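# Cap the tube and stand it in the rack

## Task

Turn the cap onto the tube until it will turn no further, then set the capped tube upright in the rack so that it stays there with no help from the robot; finally release it and move both hands away.

## Robot and tools

ROBOT. Two arms, left_arm and right_arm, face each other across a table. left_arm's base is on the +y side; the names say nothing about image sides. Each arm ends in an identical five-finger right hand, so every hand number and axis means the same on both.

FRAMES. Results report poses in one world frame, in metres: origin on the table top midway between the bases, table top at z = 0, +z up. Each hand has a hand point 0.05 m in front of its palm, where index pad and thumb tip meet in a pinch. Hand-point axes: +z runs along the straight fingers (which reach 0.06 to 0.07 m past the point), +y points out of the palm, +x points across the palm toward the little finger. A wrist bracket on the little-finger side reaches 0.03 m beyond the point in +y and 0.11 m across the palm; it can collide.

ROW LAYOUT. Every command row is a single flat list of 28 numbers, each in [-1, 1], covering both arms even if one is idle: left_arm dx, dy, dz, rx, ry, rz, then left hand little, ring, middle, index, thumb_bend, thumb_turn, force_limit, speed, then the same 14 for the right arm. dx to rz are an offset, not a pose: measured from the hand point's pose at the start of the action (for a call's first action, the last pose a result reported), expressed in that hand point's own axes. 1.0 equals 0.6 m or 180 degrees; rx, ry, rz form one rotation vector. Each control step, the commanded pose is clipped to 100 mm and 16 degrees from the measured one, so big offsets may need several actions.

HAND NUMBERS are absolute targets, not offsets. For the four fingers and thumb_bend, +1 is straight and -1 is fully curled. thumb_turn +1 puts the thumb beside the palm, -1 in front of it facing the fingers. A pinch is about index -0.22, thumb_bend -0.75, thumb_turn -0.57. force_limit maps -1 to about 0 N and +1 to 10 N at the fingertip (15 N for both thumb motors); it halts closing only. speed maps -1 to nearly still and +1 to a full stroke in 0.6 s; close at -0.9 or lower for a soft grip. No value means keep: to leave a hand unchanged, resend the eight numbers of its last executed row, or before any row its hand_measured six plus hand_force_limit and hand_speed. For a wrap grip (objects 0.035 to 0.08 m wide, sitting on the wrist side of the hand point) turn the thumb fully in front before reaching the object. A motor moves only when its target changes by 0.01 or more, then locks, holding at least 15 N.

TOOLS.
execute_actions(actions): a list of actions; each action is up to 15 rows, one per 1/30 s step, and a short table repeats its last row to fill 15 steps. Every row is an offset from the same start pose of that action. An empty list just returns state and images.
move(target, speed, stop_force, blocking): target is one 28-number row; its offsets count from the pose in the latest result that showed one. Each hand point goes in a straight line, turning the short way, all paths finishing together in 0.5 to 10 s. speed is top path speed in m/s, 0.002 to 0.5 (default 0.25), turning capped at twice that in rad/s. stop_force (N, 9 to 40, shared by both arms) ends an arm's path when its wrist sensor feels that much extra push opposing motion; use it only slowly and only when the hand does not rotate; omit it when backing off a contact. blocking=false returns after 0.5 s; then use wait or stop before any other motion command; it cannot combine with stop_force.
wait(seconds): 0 to 10; arms hold their last command.
stop(): brakes a running move.
zoom_image(camera, region): camera is cam_low, cam_left_wrist or cam_right_wrist (all 504x504); region [x0, y0, x1, y1] in pixels from the top-left, at most 504 by 504.
show_instructions(): shows the reference image pages.
finished_scene(scene): pass the current scene's number once the goal holds by itself; irreversible.

RESULTS. The state line gives each hand point's position, quaternion (wxyz) and velocities. 'Hand target' is the pose the controller now drives toward. 'pose unreachable' means the clearance check altered or blocked that arm. The move line reports an ending per arm: done, off_target, moving, held (last step blocked), contact (stop_force fired) or fault, plus limits=paced (pose clipped) or limits=held (steps blocked; a burst of speed may follow). hand_measured, hand_stopped_by (moving, target, force, stalled, fault) and hand_load_n (positive when pushed open) each list six motor values; loads near 0 mean the grip was lost. Wrist force and torque are in the end effector's axes, noisy, offset by up to about 4 N, saturating near 50 N. MOTOR HOT appears at 70 °C; at 85 °C the arm brakes until cool.

AVOID. Arms are stiff: commanding even slightly into a firm surface can trigger a fault stop (any part over 150 N, or joint torque over 139 N m for shoulder and elbow, 26 N m for wrists), freezing that arm for 10 s. Do not let the arms strike or press on each other, do not drop, slam or shove objects, and keep everything on the table. Commands lag about 0.17 s, and after large moves an arm may still be short of its target.

Each tool is called after "Call:" as name(argument=value, ...) on one line, values as JSON.

Reference images:

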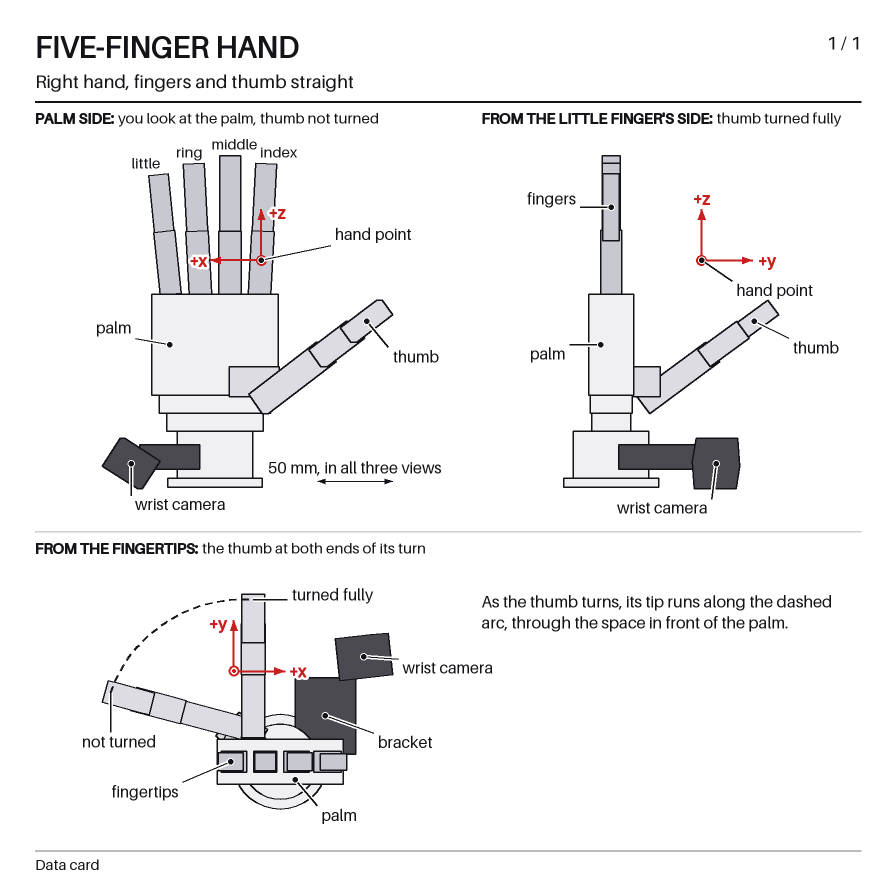

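## Session

Call:
execute_actions(actions=[])

Scene clock: 0.00 s.
left_arm: end_effector_position=(+0.2911, +0.4851, +0.4802) hand_measured=(+1.000, +1.000, +1.000, +1.000, +1.000, +1.000) hand_load_n=(+0.0, +0.0, +0.0, +0.0, +0.0, +0.0) hand_stopped_by=(target, target, target, target, target, target) hand_force_limit=0.00 hand_speed=-0.80 end_effector_quat_wxyz=(-0.007, +0.371, +0.929, +0.010) end_effector_velocity=(+0.000, -0.000, -0.000) end_effector_angular_velocity=(+0.001, +0.000, +0.000) | right_arm: end_effector_position=(+0.0668, -0.3231, +0.4836) hand_measured=(+1.000, +1.000, +1.000, +1.000, +1.000, +1.000) hand_load_n=(+0.0, +0.0, +0.0, +0.0, +0.0, +0.0) hand_stopped_by=(target, target, target, target, target, target) hand_force_limit=0.00 hand_speed=-0.80 end_effector_quat_wxyz=(+0.009, -0.387, +0.922, -0.003) end_effector_velocity=(+0.000, +0.000, -0.000) end_effector_angular_velocity=(-0.000, -0.001, -0.000)
Joint positions: left_arm=[ 0.565 -1.748  1.364  1.978  1.564 -1.903] | right_arm=[-1.188 -1.733  1.329  1.957  1.579 -1.906]
Joint velocities: left_arm=[ 0.     0.001  0.     0.    -0.    -0.   ] | right_arm=[-0.     0.     0.    -0.001  0.    -0.   ]
Joint torques (N m, as the arm reports them, + toward a larger angle): no reading
Motor temperatures (°C, as the motors report them): left_arm=[27 27 27 34 28 38] | right_arm=[29 28 29 37 37 37]
Wrist force (N, on the end effector, along its own x y z axes, offset not removed): no reading
Wrist torque (N m, same axes, about the end effector's origin, offset not removed): no reading
Hand target (left_arm): +0.291, +0.485, +0.480; -0.007, +0.371, +0.929, +0.010
Hand target (right_arm): +0.067, -0.323, +0.484; +0.009, -0.387, +0.922, -0.003

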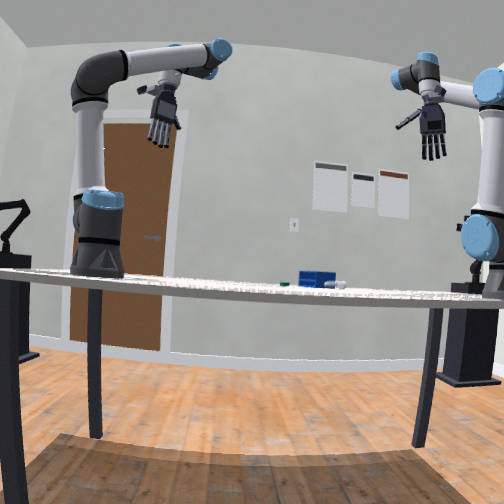

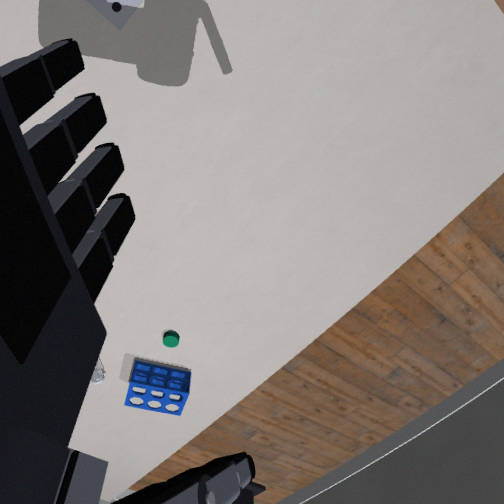

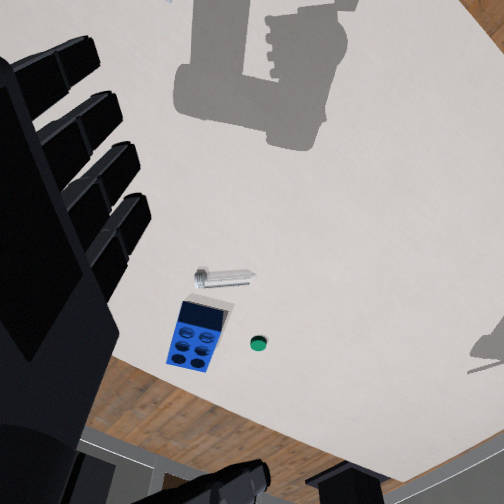

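Call:
zoom_image(camera="cam_right_wrist", region=[150,250,290,390])

Call:
zoom_image(camera="cam_low", region=[270,250,360,310])

Call:
zoom_image(camera="cam_left_wrist", region=[80,310,210,430])

Region (150, 250, 290, 390) of cam_right_wrist's 504x504 image, scaled by 3.600, with more detail than that image has.

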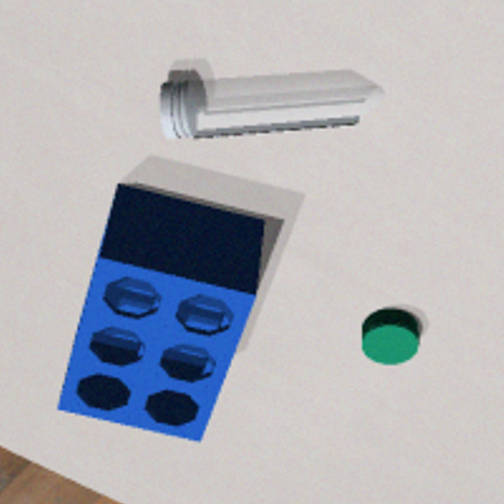

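Region (270, 250, 360, 310) of cam_low's 504x504 image, scaled by 5.600, with more detail than that image has.

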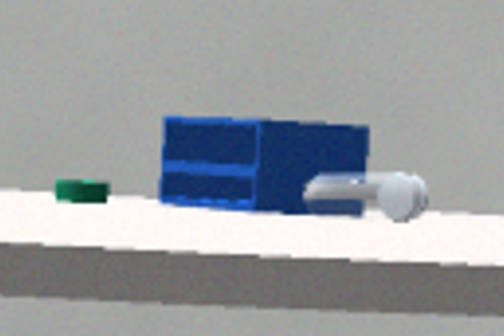

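Region (80, 310, 210, 430) of cam_left_wrist's 504x504 image, scaled by 3.877, with more detail than that image has; it fills the top 465 rows of this view, and the rest is white.

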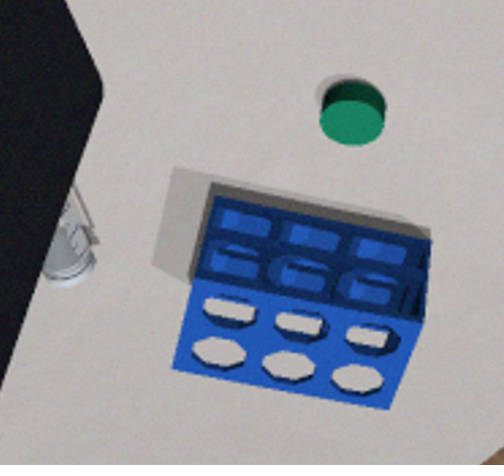

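Call:
move(target=[-0.342,-0.217,0.3,0.217,-0.217,-0.465,-1,-1,0.45,0.45,0,-1,0,0.5,-0.592,-0.207,0.473,0.217,0.217,0.465,0.45,0.45,0.45,0.45,0,-1,0,0.5])

Call:
zoom_image(camera="cam_low", region=[150,130,430,310])

Scene clock: 7.00 s.
left_arm: end_effector_position=(+0.3487, +0.2536, +0.2940) hand_measured=(-1.000, -1.000, +0.450, +0.450, +0.000, -1.000) hand_load_n=(+0.0, +0.0, +0.0, +0.0, +0.0, +0.0) hand_stopped_by=(target, target, target, target, target, target) hand_force_limit=0.00 hand_speed=0.50 end_effector_quat_wxyz=(-0.168, +0.356, -0.838, +0.378) end_effector_velocity=(-0.000, -0.000, -0.000) end_effector_angular_velocity=(-0.000, -0.001, +0.001) | right_arm: end_effector_position=(+0.4072, -0.1593, +0.2048) hand_measured=(+0.450, +0.450, +0.450, +0.450, +0.000, -1.000) hand_load_n=(+0.0, +0.0, +0.0, +0.0, +0.0, +0.0) hand_stopped_by=(target, target, target, target, target, target) hand_force_limit=0.00 hand_speed=0.50 end_effector_quat_wxyz=(-0.112, +0.342, +0.881, -0.307) end_effector_velocity=(+0.001, +0.001, +0.001) end_effector_angular_velocity=(+0.013, -0.010, -0.002)
Joint positions: left_arm=[ 0.331 -1.686  1.717  0.775  1.149 -3.528] | right_arm=[-0.998 -0.283  0.035  2.474  1.695 -0.139]
Joint velocities: left_arm=[-0.001  0.     0.    -0.001 -0.002 -0.001] | right_arm=[-0.002 -0.003 -0.004 -0.009 -0.004 -0.002]
Joint torques (N m, as the arm reports them, + toward a larger angle): left_arm=[-8.75 -4.6  -9.71 -1.59 -2.41 -2.57] | right_arm=[ -9.49 -65.92 -30.01   1.05  -2.57  -2.2 ]
Motor temperatures (°C, as the motors report them): left_arm=[27 27 27 34 28 38] | right_arm=[29 28 29 37 37 37]
Wrist force (N, on the end effector, along its own x y z axes, offset not removed): left_arm=[-0.2 -1.0 -0.1] | right_arm=[1.4 -4.8 -0.6]
Wrist torque (N m, same axes, about the end effector's origin, offset not removed): left_arm=[-0.40 -0.19 -0.07] | right_arm=[-0.38 -0.01 -0.02]
Hand target (left_arm): +0.349, +0.254, +0.294; +0.168, -0.356, +0.838, -0.378
Hand target (right_arm): +0.407, -0.159, +0.205; -0.111, +0.342, +0.881, -0.306
Off the commanded pose (left_arm): 0.001 m, 0 deg.
Off the commanded pose (right_arm): 0.004 m, 11 deg.
elbow stopped short (right arm): the move would have taken joint 3 (elbow) straighter than the controller allows; a more bent joint 3 avoids this.
move: off_target (right_arm)
camera_calibration (this result's frames):
cam_left_wrist: T_world_to_cam=[[-0.396781, 0.57569, -0.714945, 0.201739], [0.346062, 0.815225, 0.46438, -0.459263], [0.85018, -0.0631586, -0.52269, 0.00345445], [0, 0, 0, 1]] pos_world=[0.236043, 0.258482, 0.35931]
cam_right_wrist: T_world_to_cam=[[0.617956, 0.485699, -0.618244, -0.0487261], [0.786148, -0.371686, 0.493781, -0.479027], [0.0100363, -0.791167, -0.611518, 0.121332], [0, 0, 0, 1]] pos_world=[0.405479, -0.0583874, 0.280607]

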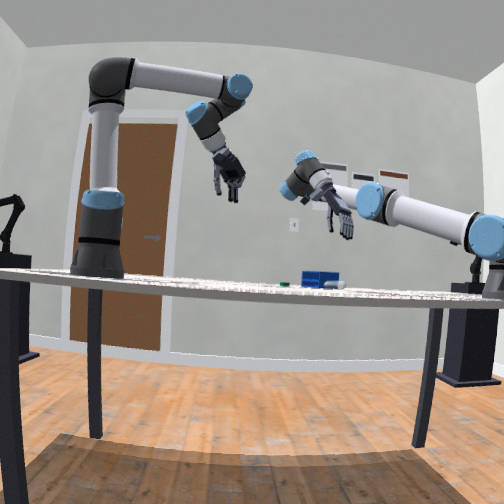

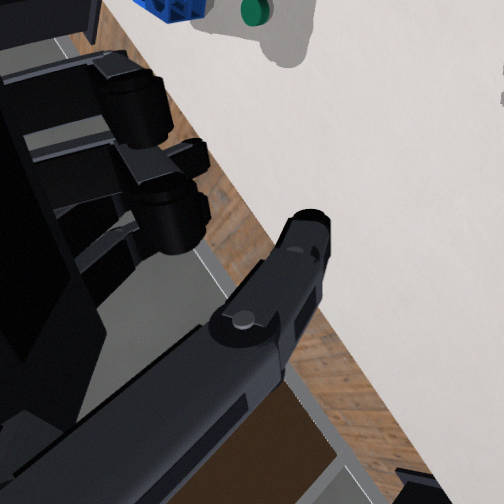

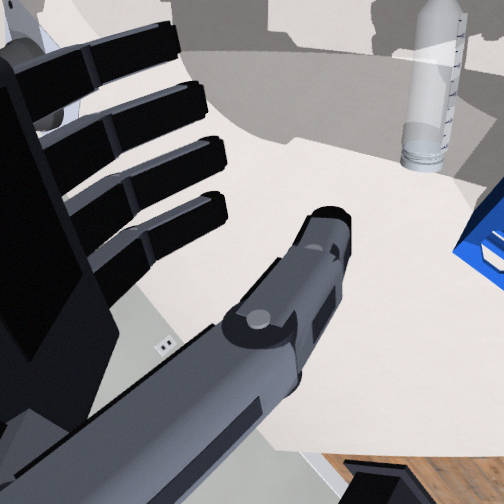

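Region (150, 130, 430, 310) of cam_low's 504x504 image, scaled by 1.800, with more detail than that image has; it fills the top 324 rows of this view, and the rest is white.

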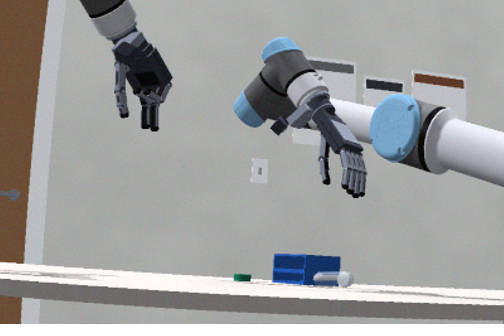

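Call:
move(target=[0,0,0,0,0,0,-1,-1,0.45,0.45,0,-1,0,0.5,0.003,0.149,0.19,0,0,0,0.4,0.4,0.4,0.4,0.2,-1,0,0.5], speed=0.1)

Call:
zoom_image(camera="cam_low", region=[270,200,410,300])

Scene clock: 11.47 s.
left_arm: end_effector_position=(+0.3487, +0.2536, +0.2940) hand_measured=(-1.000, -1.000, +0.450, +0.450, +0.000, -1.000) hand_load_n=(+0.0, +0.0, +0.0, +0.0, +0.0, +0.0) hand_stopped_by=(target, target, target, target, target, target) hand_force_limit=0.00 hand_speed=0.50 end_effector_quat_wxyz=(-0.168, +0.356, -0.838, +0.378) end_effector_velocity=(+0.000, +0.000, -0.000) end_effector_angular_velocity=(+0.000, +0.001, +0.001) | right_arm: end_effector_position=(+0.4072, -0.1596, +0.0602) hand_measured=(+0.400, +0.400, +0.400, +0.400, +0.200, -1.000) hand_load_n=(+0.0, +0.0, +0.0, +0.0, +0.0, +0.0) hand_stopped_by=(target, target, target, target, target, target) hand_force_limit=0.00 hand_speed=0.50 end_effector_quat_wxyz=(-0.112, +0.342, +0.881, -0.307) end_effector_velocity=(+0.000, -0.000, -0.002) end_effector_angular_velocity=(+0.000, -0.001, -0.000)
Joint positions: left_arm=[ 0.331 -1.686  1.717  0.775  1.149 -3.528] | right_arm=[-0.998 -0.332  0.507  2.052  1.695 -0.139]
Joint velocities: left_arm=[ 0.     0.     0.     0.    -0.    -0.001] | right_arm=[-0.     0.002  0.001 -0.004  0.     0.   ]
Joint torques (N m, as the arm reports them, + toward a larger angle): left_arm=[ 10.6  -18.08 -24.56   2.73   1.16   2.59] | right_arm=[ -8.87 -47.75  -6.27   0.98   3.    -2.33]
Motor temperatures (°C, as the motors report them): left_arm=[27 27 27 34 28 38] | right_arm=[29 28 29 37 37 37]
Wrist force (N, on the end effector, along its own x y z axes, offset not removed): left_arm=[1.2 -1.5 1.7] | right_arm=[2.0 0.3 -0.3]
Wrist torque (N m, same axes, about the end effector's origin, offset not removed): left_arm=[-0.53 -0.40 -0.03] | right_arm=[0.08 -0.10 0.38]
Hand target (left_arm): +0.349, +0.254, +0.294; +0.168, -0.356, +0.838, -0.378
Hand target (right_arm): +0.407, -0.160, +0.060; -0.112, +0.342, +0.881, -0.307
Off the commanded pose (left_arm): 0.000 m, 0 deg.
Off the commanded pose (right_arm): 0.000 m, 0 deg.
move: done
camera_calibration (this result's frames):
cam_left_wrist: T_world_to_cam=[[-0.396765, 0.575776, -0.714885, 0.201664], [0.346118, 0.815165, 0.464445, -0.459255], [0.850165, -0.0631588, -0.522715, 0.00346337], [0, 0, 0, 1]] pos_world=[0.236025, 0.258473, 0.359276]
cam_right_wrist: T_world_to_cam=[[0.617956, 0.485691, -0.618251, -0.138018], [0.786149, -0.371687, 0.493781, -0.407695], [0.0100295, -0.791172, -0.611512, 0.0326444], [0, 0, 0, 1]] pos_world=[0.40547, -0.0586734, 0.135945]

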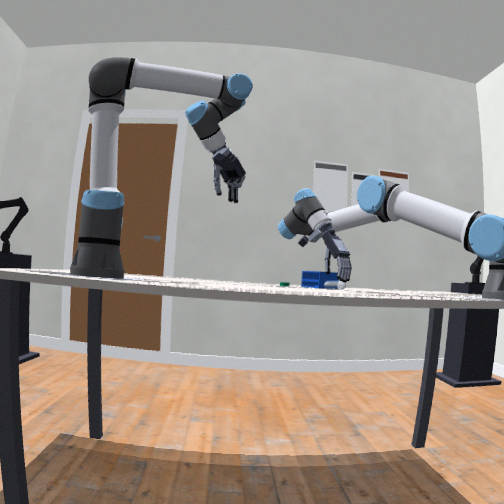

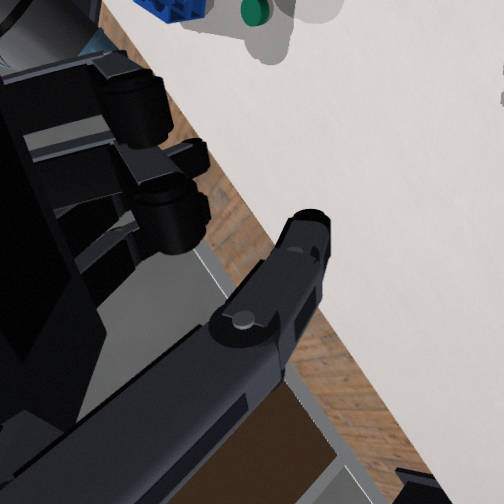

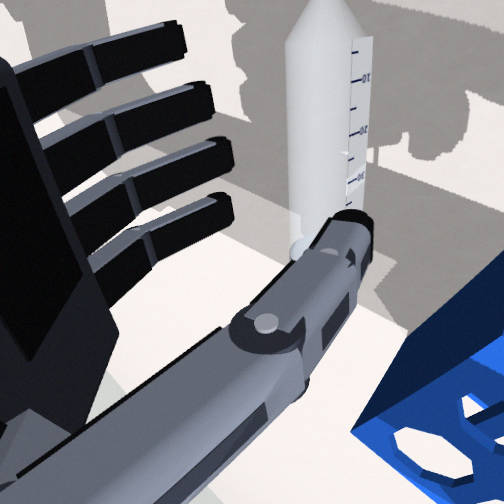

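Region (270, 200, 410, 300) of cam_low's 504x504 image, scaled by 3.600, with more detail than that image has; it fills the top 360 rows of this view, and the rest is white.

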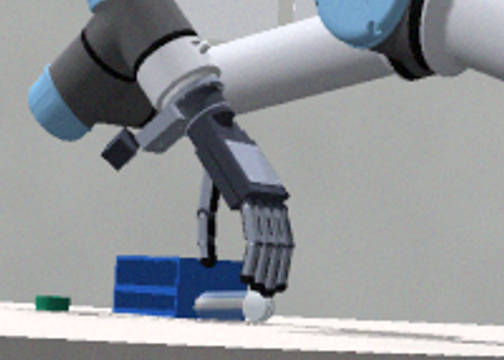

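Call:
move(target=[0,0,0,0,0,0,-1,-1,0.45,0.45,0,-1,0,0.5,0.008,0.029,0.037,0.055,0,0,0.4,0.4,0.4,0.4,0.2,-1,0,0.5], speed=0.03)

Call:
zoom_image(camera="cam_low", region=[290,240,380,300])

Scene clock: 14.80 s.
left_arm: end_effector_position=(+0.3487, +0.2536, +0.2940) hand_measured=(-1.000, -1.000, +0.450, +0.450, +0.000, -1.000) hand_load_n=(+0.0, +0.0, +0.0, +0.0, +0.0, +0.0) hand_stopped_by=(target, target, target, target, target, target) hand_force_limit=0.00 hand_speed=0.50 end_effector_quat_wxyz=(-0.168, +0.356, -0.838, +0.378) end_effector_velocity=(+0.000, +0.000, +0.000) end_effector_angular_velocity=(-0.001, -0.000, +0.000) | right_arm: end_effector_position=(+0.4036, -0.1569, +0.0321) hand_measured=(+0.400, +0.400, +0.400, +0.400, +0.200, -1.000) hand_load_n=(+0.0, +0.0, +0.0, +0.0, +0.0, +0.0) hand_stopped_by=(target, target, target, target, target, target) hand_force_limit=0.00 hand_speed=0.50 end_effector_quat_wxyz=(-0.140, +0.331, +0.852, -0.381) end_effector_velocity=(+0.000, +0.001, -0.003) end_effector_angular_velocity=(-0.013, +0.011, -0.001)
Joint positions: left_arm=[ 0.331 -1.686  1.717  0.775  1.149 -3.528] | right_arm=[-0.983 -0.083  0.151  2.33   1.706 -0.106]
Joint velocities: left_arm=[-0.    -0.001 -0.     0.    -0.     0.   ] | right_arm=[ 0.001  0.057 -0.101  0.062  0.001  0.004]
Joint torques (N m, as the arm reports them, + toward a larger angle): left_arm=[ -6.34 -20.06 -28.16   2.47   1.04   2.66] | right_arm=[  9.56 -50.67 -30.1    4.69   2.92   2.13]
Motor temperatures (°C, as the motors report them): left_arm=[27 27 27 34 28 38] | right_arm=[29 28 29 37 37 37]
Wrist force (N, on the end effector, along its own x y z axes, offset not removed): left_arm=[0.6 -1.2 1.4] | right_arm=[-3.5 -3.4 -0.7]
Wrist torque (N m, same axes, about the end effector's origin, offset not removed): left_arm=[-0.47 -0.35 -0.06] | right_arm=[-0.24 0.61 -0.42]
Hand target (left_arm): +0.349, +0.254, +0.294; +0.168, -0.356, +0.838, -0.378
Hand target (right_arm): +0.404, -0.157, +0.032; -0.141, +0.331, +0.852, -0.382
Off the commanded pose (left_arm): 0.000 m, 0 deg.
Off the commanded pose (right_arm): 0.000 m, 0 deg.
move: done
camera_calibration (this result's frames):
cam_left_wrist: T_world_to_cam=[[-0.396792, 0.575757, -0.714884, 0.201675], [0.34608, 0.815181, 0.464445, -0.459263], [0.850168, -0.0631189, -0.522715, 0.00344086], [0, 0, 0, 1]] pos_world=[0.23604, 0.258484, 0.359276]
cam_right_wrist: T_world_to_cam=[[0.541031, 0.398502, -0.740596, -0.133227], [0.839156, -0.314135, 0.444001, -0.400826], [-0.0557111, -0.861693, -0.504362, 0.0296469], [0, 0, 0, 1]] pos_world=[0.410086, -0.0472755, 0.0942529]

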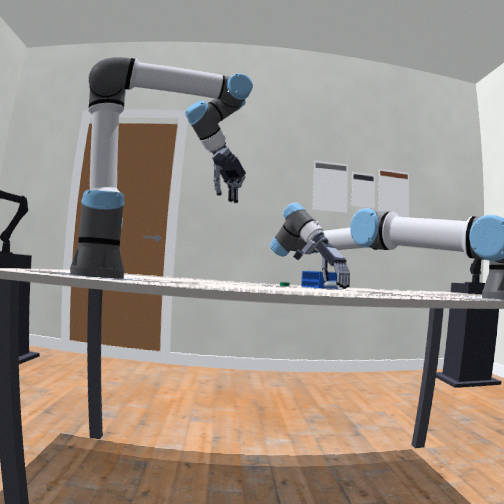

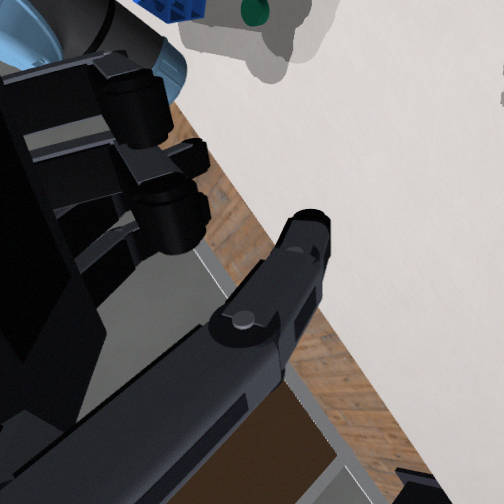

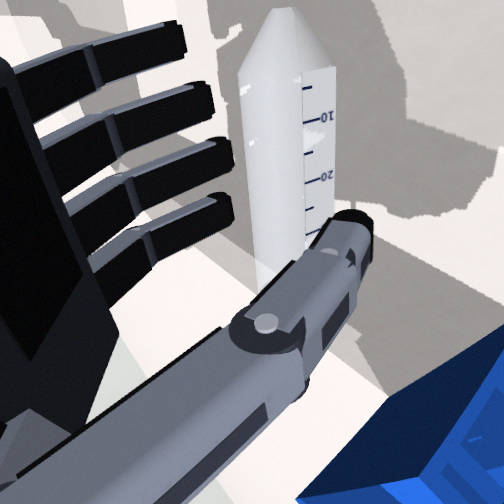

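Region (290, 240, 380, 300) of cam_low's 504x504 image, scaled by 5.600, with more detail than that image has.

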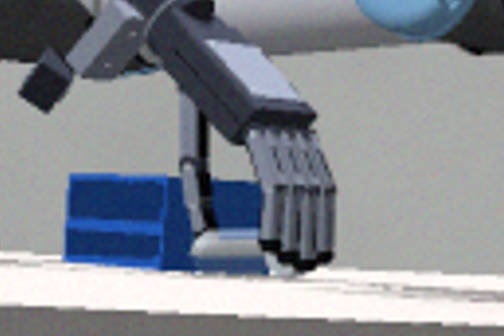

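Call:
move(target=[0,0,0,0,0,0,-1,-1,0.45,0.45,0,-1,0,0.5,0,-0.010,0.024,0.045,0,0,0.4,0.4,0.4,0.4,0.2,-1,0,0.5], speed=0.03)

Call:
move(target=[0,0,0,0,0,0,-1,-1,0.45,0.45,0,-1,0,0.5,0,0,0,0,0,0,0.4,0.4,-0.4,-0.4,0.2,-1,0,-0.85])

Call:
zoom_image(camera="cam_low", region=[290,240,380,300])

Scene clock: 19.13 s.
left_arm: end_effector_position=(+0.3487, +0.2536, +0.2940) hand_measured=(-1.000, -1.000, +0.450, +0.450, +0.000, -1.000) hand_load_n=(+0.0, +0.0, +0.0, +0.0, +0.0, +0.0) hand_stopped_by=(target, target, target, target, target, target) hand_force_limit=0.00 hand_speed=0.50 end_effector_quat_wxyz=(-0.168, +0.356, -0.838, +0.378) end_effector_velocity=(-0.000, -0.000, -0.000) end_effector_angular_velocity=(+0.001, +0.001, +0.000) | right_arm: end_effector_position=(+0.3934, -0.1683, +0.0269) hand_measured=(+0.400, +0.400, +0.400, +0.400, +0.200, -1.000) hand_load_n=(+0.0, +0.0, +0.0, +0.0, +0.0, +0.0) hand_stopped_by=(target, target, target, target, target, target) hand_force_limit=0.00 hand_speed=0.50 end_effector_quat_wxyz=(-0.163, +0.320, +0.824, -0.438) end_effector_velocity=(-0.001, -0.001, +0.000) end_effector_angular_velocity=(-0.010, +0.009, -0.001)
Joint positions: left_arm=[ 0.331 -1.686  1.717  0.775  1.149 -3.528] | right_arm=[-0.981  0.017  0.035  2.484  1.718 -0.086]
Joint velocities: left_arm=[-0.001  0.001 -0.     0.    -0.    -0.001] | right_arm=[-0.     0.003 -0.     0.01   0.001  0.002]
Joint torques (N m, as the arm reports them, + toward a larger angle): left_arm=[  3.3  -20.69 -27.83   2.62   1.09   2.51] | right_arm=[  9.19 -52.13 -30.11   4.8    2.87   2.32]
Motor temperatures (°C, as the motors report them): left_arm=[27 27 27 34 28 38] | right_arm=[29 28 29 37 37 37]
Wrist force (N, on the end effector, along its own x y z axes, offset not removed): left_arm=[1.7 -0.6 0.9] | right_arm=[-1.2 -4.3 -7.0]
Wrist torque (N m, same axes, about the end effector's origin, offset not removed): left_arm=[-0.36 -0.49 0.05] | right_arm=[-0.16 0.55 -0.18]
Hand target (left_arm): +0.349, +0.254, +0.294; +0.168, -0.356, +0.838, -0.378
Hand target (right_arm): +0.393, -0.168, +0.027; -0.163, +0.320, +0.824, -0.439
Off the commanded pose (left_arm): 0.000 m, 0 deg.
Off the commanded pose (right_arm): 0.001 m, 0 deg.
elbow stopped short (right arm): the move would have taken joint 3 (elbow) straighter than the controller allows; a more bent joint 3 avoids this.
move: done
camera_calibration (this result's frames):
cam_left_wrist: T_world_to_cam=[[-0.396764, 0.575776, -0.714884, 0.201664], [0.346119, 0.815164, 0.464445, -0.459255], [0.850165, -0.0631595, -0.522715, 0.00346376], [0, 0, 0, 1]] pos_world=[0.236025, 0.258473, 0.359276]
cam_right_wrist: T_world_to_cam=[[0.469443, 0.318435, -0.823543, -0.110046], [0.877423, -0.272559, 0.394766, -0.400271], [-0.0987568, -0.907915, -0.407354, 0.0232209], [0, 0, 0, 1]] pos_world=[0.40516, -0.0529725, 0.0768451]

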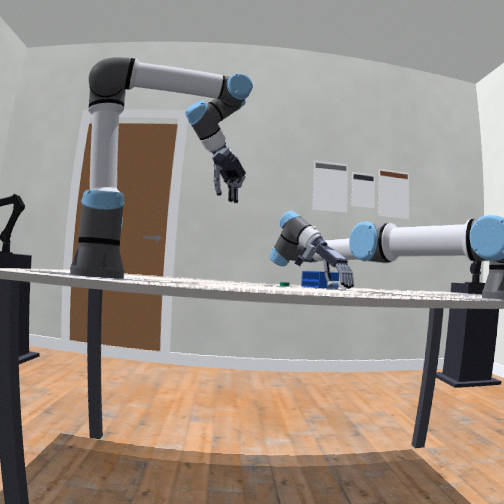

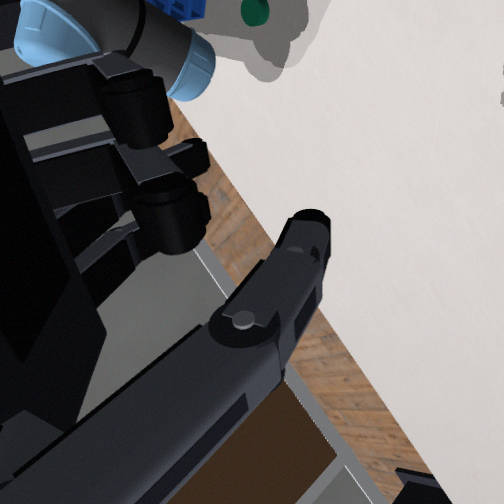

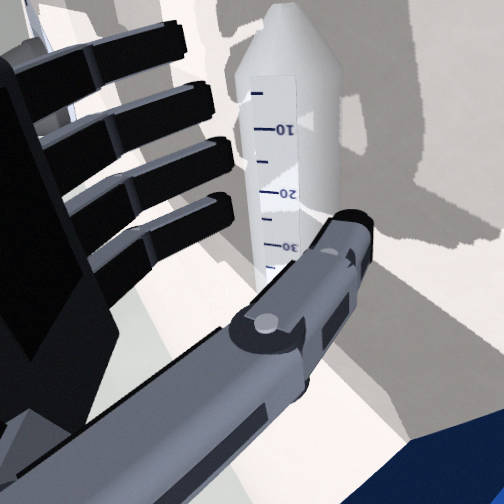

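Scene clock: 21.40 s.
left_arm: end_effector_position=(+0.3487, +0.2536, +0.2940) hand_measured=(-1.000, -1.000, +0.450, +0.450, +0.000, -1.000) hand_load_n=(+0.0, +0.0, +0.0, +0.0, +0.0, +0.0) hand_stopped_by=(target, target, target, target, target, target) hand_force_limit=0.00 hand_speed=0.50 end_effector_quat_wxyz=(-0.168, +0.356, -0.838, +0.378) end_effector_velocity=(-0.000, -0.000, +0.000) end_effector_angular_velocity=(-0.001, +0.000, +0.000) | right_arm: end_effector_position=(+0.3934, -0.1683, +0.0269) hand_measured=(+0.400, +0.400, -0.080, -0.098, +0.206, -1.000) hand_load_n=(+0.0, +0.0, +4.5, +5.0, +9.5, -3.0) hand_stopped_by=(target, target, force, force, target, target) hand_force_limit=0.00 hand_speed=-0.85 end_effector_quat_wxyz=(-0.163, +0.320, +0.824, -0.438) end_effector_velocity=(-0.000, -0.000, +0.000) end_effector_angular_velocity=(-0.002, +0.000, -0.001)
Joint positions: left_arm=[ 0.331 -1.686  1.717  0.775  1.149 -3.528] | right_arm=[-0.981  0.017  0.035  2.484  1.718 -0.086]
Joint velocities: left_arm=[ 0.    -0.     0.    -0.     0.    -0.001] | right_arm=[-0.     0.001 -0.     0.001 -0.     0.002]
Joint torques (N m, as the arm reports them, + toward a larger angle): left_arm=[  4.25 -19.51 -26.89   2.5    1.12   2.67] | right_arm=[  0.63 -69.22 -28.05   0.88  -2.43  -2.31]
Motor temperatures (°C, as the motors report them): left_arm=[27 27 27 34 28 38] | right_arm=[29 28 29 37 37 37]
Wrist force (N, on the end effector, along its own x y z axes, offset not removed): left_arm=[1.3 -1.3 1.3] | right_arm=[4.0 1.3 0.4]
Wrist torque (N m, same axes, about the end effector's origin, offset not removed): left_arm=[-0.52 -0.36 0.01] | right_arm=[0.27 -0.48 0.20]
Hand target (left_arm): +0.349, +0.254, +0.294; +0.168, -0.356, +0.838, -0.378
Hand target (right_arm): +0.393, -0.168, +0.027; -0.163, +0.320, +0.824, -0.438
Off the commanded pose (left_arm): 0.000 m, 0 deg.
Off the commanded pose (right_arm): 0.000 m, 0 deg.
elbow stopped short (right arm): the move would have taken joint 3 (elbow) straighter than the controller allows; a more bent joint 3 avoids this.
move: done
camera_calibration (this result's frames):
cam_left_wrist: T_world_to_cam=[[-0.396764, 0.575776, -0.714884, 0.201664], [0.346119, 0.815164, 0.464445, -0.459255], [0.850165, -0.0631597, -0.522715, 0.00346402], [0, 0, 0, 1]] pos_world=[0.236025, 0.258473, 0.359276]
cam_right_wrist: T_world_to_cam=[[0.469442, 0.318441, -0.823541, -0.110044], [0.877424, -0.272554, 0.394768, -0.400267], [-0.0987491, -0.907915, -0.407356, 0.0232215], [0, 0, 0, 1]] pos_world=[0.405156, -0.0529689, 0.0768467]

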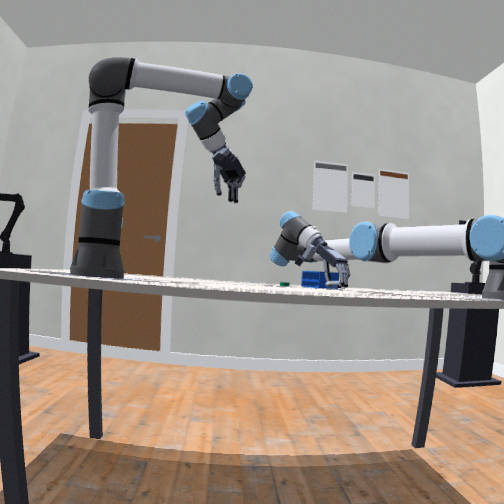

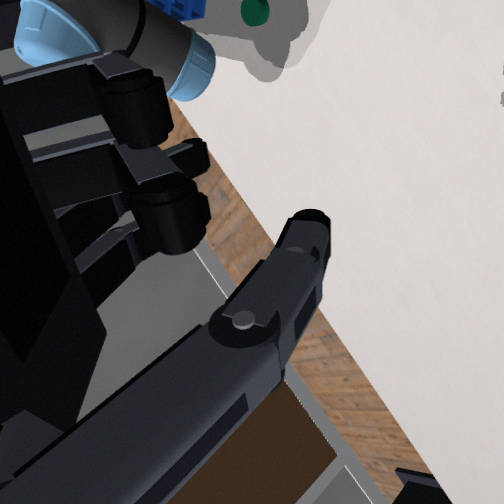

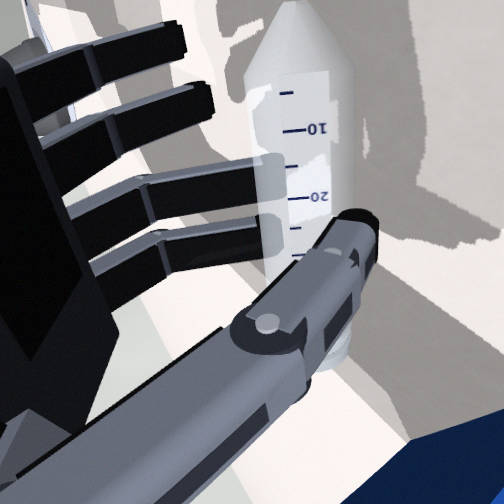

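Region (290, 240, 380, 300) of cam_low's 504x504 image, scaled by 5.600, with more detail than that image has.

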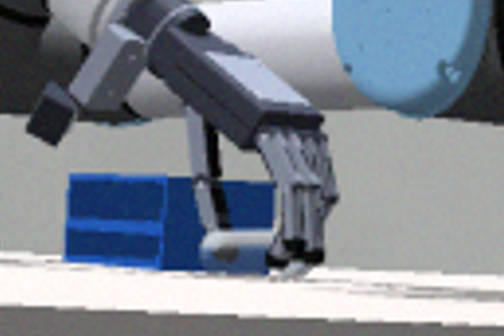

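Call:
move(target=[0,0,0,0,0,0,-1,-1,0.45,0.45,0,-1,0,0.5,0,-0.4,0,-0.31,0,0,0.4,0.4,-0.4,-0.4,0.2,-1,0,-0.85], speed=0.12)

Scene clock: 26.10 s.
left_arm: end_effector_position=(+0.3487, +0.2536, +0.2940) hand_measured=(-1.000, -1.000, +0.450, +0.450, +0.000, -1.000) hand_load_n=(+0.0, +0.0, +0.0, +0.0, +0.0, +0.0) hand_stopped_by=(target, target, target, target, target, target) hand_force_limit=0.00 hand_speed=0.50 end_effector_quat_wxyz=(-0.168, +0.356, -0.838, +0.378) end_effector_velocity=(-0.000, -0.000, -0.000) end_effector_angular_velocity=(+0.001, +0.000, -0.000) | right_arm: end_effector_position=(+0.3013, -0.2663, +0.2255) hand_measured=(+0.400, +0.400, -0.080, -0.098, +0.206, -1.000) hand_load_n=(+0.0, +0.0, +4.5, +5.0, +9.0, -3.0) hand_stopped_by=(target, target, force, force, target, target) hand_force_limit=0.00 hand_speed=-0.85 end_effector_quat_wxyz=(+0.007, +0.359, +0.933, -0.002) end_effector_velocity=(-0.001, -0.001, +0.002) end_effector_angular_velocity=(+0.007, -0.007, -0.000)
Joint positions: left_arm=[ 0.331 -1.686  1.717  0.775  1.149 -3.528] | right_arm=[-1.131 -1.329  1.586  1.31   1.584 -0.32 ]
Joint velocities: left_arm=[-0.     0.001 -0.    -0.    -0.    -0.   ] | right_arm=[-0.004 -0.011  0.008 -0.006 -0.003 -0.004]
Joint torques (N m, as the arm reports them, + toward a larger angle): left_arm=[  3.41 -21.14 -27.2    2.63   0.94   2.41] | right_arm=[ -9.02 -35.64  -7.08   0.67  -2.42  -2.5 ]
Motor temperatures (°C, as the motors report them): left_arm=[27 27 27 34 28 38] | right_arm=[29 28 29 37 37 37]
Wrist force (N, on the end effector, along its own x y z axes, offset not removed): left_arm=[0.8 -1.1 1.1] | right_arm=[3.0 0.8 0.3]
Wrist torque (N m, same axes, about the end effector's origin, offset not removed): left_arm=[-0.46 -0.40 0.05] | right_arm=[-0.08 -0.42 0.31]
Hand target (left_arm): +0.349, +0.254, +0.294; +0.168, -0.356, +0.838, -0.378
Hand target (right_arm): +0.301, -0.266, +0.226; +0.007, +0.359, +0.933, -0.002
Off the commanded pose (left_arm): 0.000 m, 0 deg.
Off the commanded pose (right_arm): 0.001 m, 0 deg.
move: done
camera_calibration (this result's frames):
cam_left_wrist: T_world_to_cam=[[-0.396764, 0.575776, -0.714884, 0.201664], [0.346119, 0.815164, 0.464445, -0.459255], [0.850165, -0.0631596, -0.522715, 0.00346385], [0, 0, 0, 1]] pos_world=[0.236025, 0.258473, 0.359276]
cam_right_wrist: T_world_to_cam=[[0.757093, 0.653264, -0.00748207, -0.0535742], [0.550082, -0.631249, 0.546749, -0.455724], [0.352449, -0.418056, -0.837263, 0.0974798], [0, 0, 0, 1]] pos_world=[0.25689, -0.211925, 0.330382]

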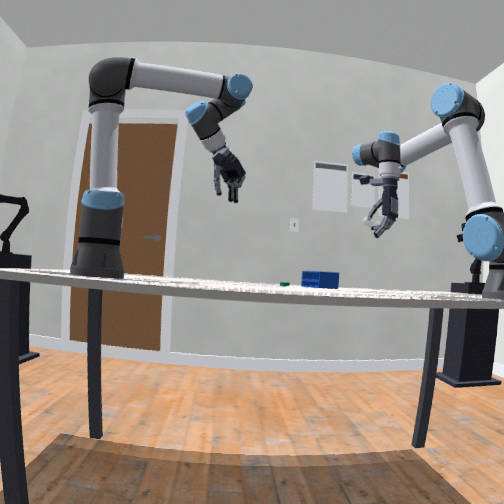

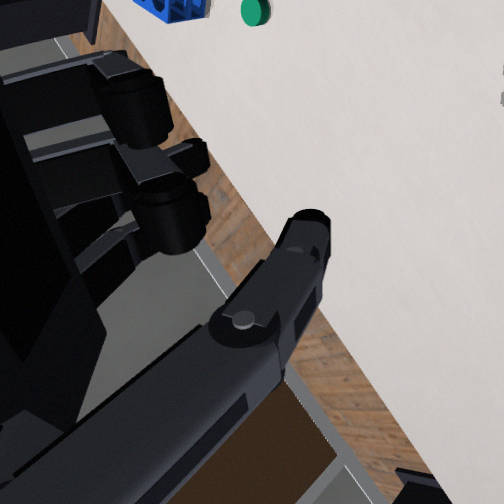

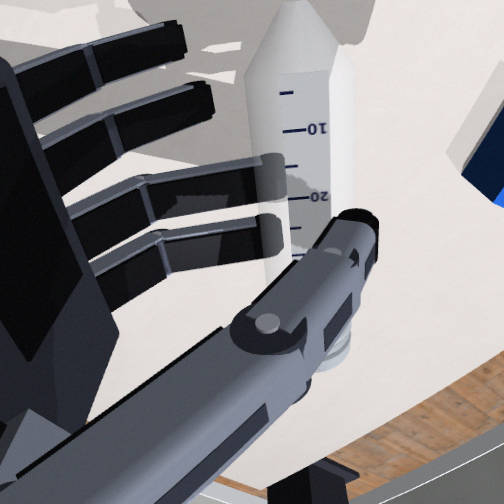

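Call:
move(target=[0.115,-0.032,0.578,0.05,0,0,-1,-1,0.4,0.4,0.3,-1,0,0.5,0.377,-0.08,-0.04,0,0,-0.733,0.4,0.4,-0.4,-0.4,0.2,-1,0,-0.85])

Call:
move(target=[0,0.042,0.027,0,0,0,-1,-1,0.4,0.4,0.3,-1,0,0.5,-0.2,0,0.05,0,-0.5,0,0.4,0.4,-0.4,-0.4,0.2,-1,0,-0.85])

Call:
zoom_image(camera="cam_low", region=[230,160,410,300])

Scene clock: 31.67 s.
left_arm: end_effector_position=(+0.5011, +0.0173, +0.0790) hand_measured=(-1.000, -1.000, +0.400, +0.400, +0.300, -1.000) hand_load_n=(+0.0, +0.0, +0.0, +0.0, +0.0, +0.0) hand_stopped_by=(target, target, target, target, target, target) hand_force_limit=0.00 hand_speed=0.50 end_effector_quat_wxyz=(-0.195, +0.341, -0.806, +0.443) end_effector_velocity=(+0.001, -0.001, -0.001) end_effector_angular_velocity=(-0.001, -0.001, +0.000) | right_arm: end_effector_position=(+0.1011, -0.1501, +0.2464) hand_measured=(+0.400, +0.400, -0.080, -0.098, +0.206, -1.000) hand_load_n=(+0.0, +0.0, +4.5, +5.0, +9.0, -3.0) hand_stopped_by=(target, target, force, force, target, target) hand_force_limit=0.00 hand_speed=-0.85 end_effector_quat_wxyz=(+0.001, -0.706, +0.708, -0.007) end_effector_velocity=(-0.001, +0.000, +0.000) end_effector_angular_velocity=(-0.001, +0.002, +0.012)
Joint positions: left_arm=[ 0.473 -0.976  1.423  0.157  1.21  -3.366] | right_arm=[-0.803 -1.217  1.38   1.407  1.584 -2.294]
Joint velocities: left_arm=[ 0.     0.004 -0.004 -0.001 -0.     0.   ] | right_arm=[ 0.003  0.003 -0.004  0.003 -0.    -0.009]
Joint torques (N m, as the arm reports them, + toward a larger angle): left_arm=[ 11.45 -32.65 -30.5   -1.8    1.22   2.75] | right_arm=[  8.47 -22.5  -29.01   4.38  -2.43  -2.37]
Motor temperatures (°C, as the motors report them): left_arm=[27 27 27 34 28 38] | right_arm=[29 28 29 37 37 37]
Wrist force (N, on the end effector, along its own x y z axes, offset not removed): left_arm=[1.6 -1.9 1.2] | right_arm=[1.2 2.8 -1.2]
Wrist torque (N m, same axes, about the end effector's origin, offset not removed): left_arm=[-0.56 -0.52 0.01] | right_arm=[0.59 0.11 0.46]
Hand target (left_arm): +0.501, +0.017, +0.079; +0.195, -0.341, +0.806, -0.443
Hand target (right_arm): +0.101, -0.150, +0.246; -0.000, +0.706, -0.708, +0.007
Off the commanded pose (left_arm): 0.001 m, 0 deg.
Off the commanded pose (right_arm): 0.000 m, 0 deg.
move: done
camera_calibration (this result's frames):
cam_left_wrist: T_world_to_cam=[[-0.308046, 0.49355, -0.813336, 0.209248], [0.297972, 0.861948, 0.410193, -0.191879], [0.903504, -0.115994, -0.412584, -0.287964], [0, 0, 0, 1]] pos_world=[0.381809, 0.0287136, 0.130088]
cam_right_wrist: T_world_to_cam=[[-0.991624, 0.127496, -0.0206446, 0.123348], [0.0973914, 0.843113, 0.528844, -0.0121896], [0.0848311, 0.522404, -0.848468, 0.405051], [0, 0, 0, 1]] pos_world=[0.0891413, -0.21705, 0.352666]

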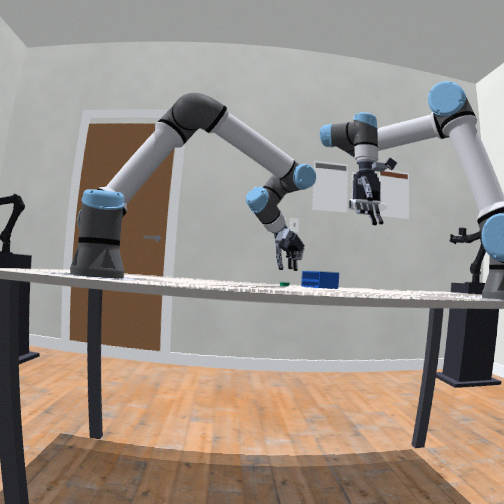

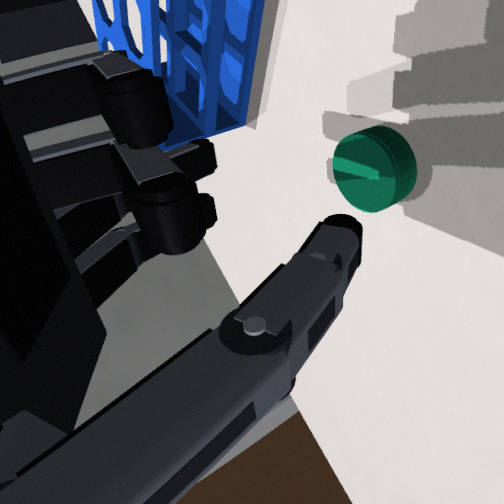

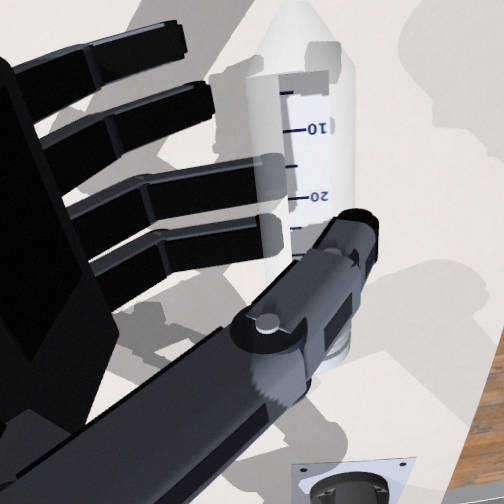

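Scene clock: 35.47 s.
left_arm: end_effector_position=(+0.5017, +0.0174, +0.0490) hand_measured=(-1.000, -1.000, +0.400, +0.400, +0.300, -1.000) hand_load_n=(+0.0, +0.0, +0.0, +0.0, +0.0, +0.0) hand_stopped_by=(target, target, target, target, target, target) hand_force_limit=0.00 hand_speed=0.50 end_effector_quat_wxyz=(-0.195, +0.341, -0.806, +0.443) end_effector_velocity=(+0.000, +0.001, -0.002) end_effector_angular_velocity=(+0.002, +0.001, +0.001) | right_arm: end_effector_position=(+0.1017, -0.0306, +0.2155) hand_measured=(+0.400, +0.400, -0.080, -0.098, +0.206, -1.000) hand_load_n=(+0.0, +0.0, +4.5, +5.0, +9.0, -3.0) hand_stopped_by=(target, target, force, force, target, target) hand_force_limit=0.00 hand_speed=-0.85 end_effector_quat_wxyz=(+0.501, -0.505, +0.501, +0.493) end_effector_velocity=(+0.001, +0.001, -0.001) end_effector_angular_velocity=(+0.015, +0.001, -0.004)
Joint positions: left_arm=[ 0.474 -0.942  1.453  0.094  1.211 -3.365] | right_arm=[-1.002 -1.381  2.222 -0.823  0.649 -1.597]
Joint velocities: left_arm=[ 0.     0.003  0.    -0.    -0.    -0.001] | right_arm=[ 0.003  0.006  0.009 -0.04   0.007  0.02 ]
Joint torques (N m, as the arm reports them, + toward a larger angle): left_arm=[ 10.67 -32.93  -7.62  -1.77   1.2    2.59] | right_arm=[  8.95 -13.37  -3.1   -2.61   2.88   2.46]
Motor temperatures (°C, as the motors report them): left_arm=[27 27 27 34 28 38] | right_arm=[29 28 29 37 37 37]
Wrist force (N, on the end effector, along its own x y z axes, offset not removed): left_arm=[0.8 -0.3 1.9] | right_arm=[1.2 -4.7 -3.7]
Wrist torque (N m, same axes, about the end effector's origin, offset not removed): left_arm=[-0.39 -0.29 0.04] | right_arm=[-0.41 0.00 -0.11]
Hand target (left_arm): +0.502, +0.017, +0.049; +0.195, -0.341, +0.806, -0.443
Hand target (right_arm): +0.102, -0.031, +0.215; +0.502, -0.504, +0.500, +0.494
Off the commanded pose (left_arm): 0.000 m, 0 deg.
Off the commanded pose (right_arm): 0.000 m, 0 deg.
move: done
camera_calibration (this result's frames):
cam_left_wrist: T_world_to_cam=[[-0.308042, 0.493551, -0.813338, 0.184967], [0.29797, 0.861947, 0.410195, -0.179865], [0.903506, -0.115993, -0.412579, -0.300778], [0, 0, 0, 1]] pos_world=[0.382327, 0.0288555, 0.100125]
cam_right_wrist: T_world_to_cam=[[-0.993542, 0.0143865, 0.112553, 0.0761405], [0.0881623, -0.526577, 0.845543, -0.205891], [0.0714323, 0.850005, 0.521908, 0.0324838], [0, 0, 0, 1]] pos_world=[0.0914801, -0.137124, 0.148566]

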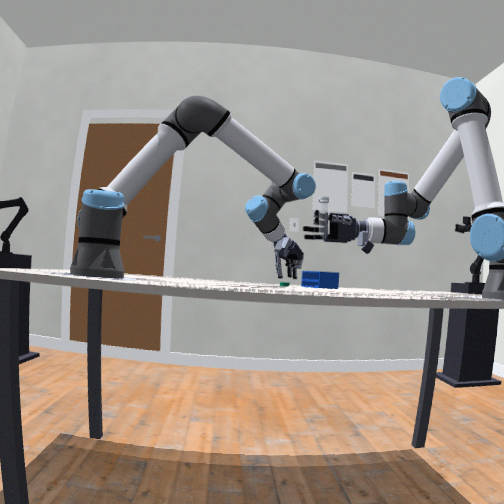

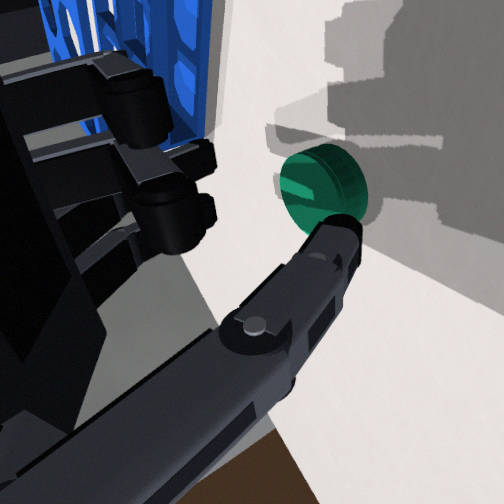

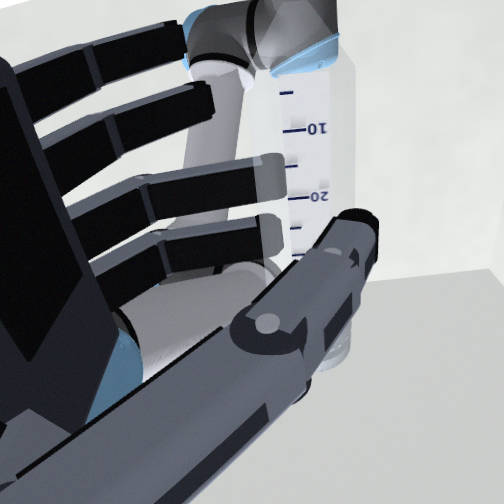

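Region (230, 160, 410, 300) of cam_low's 504x504 image, scaled by 2.800, with more detail than that image has.

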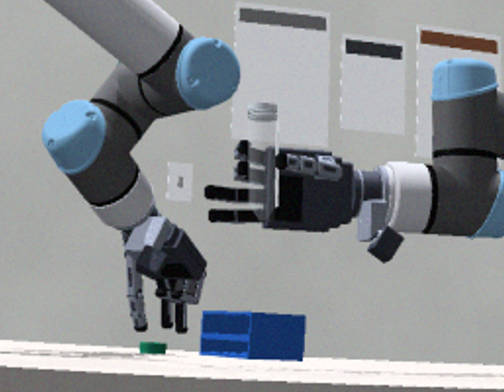

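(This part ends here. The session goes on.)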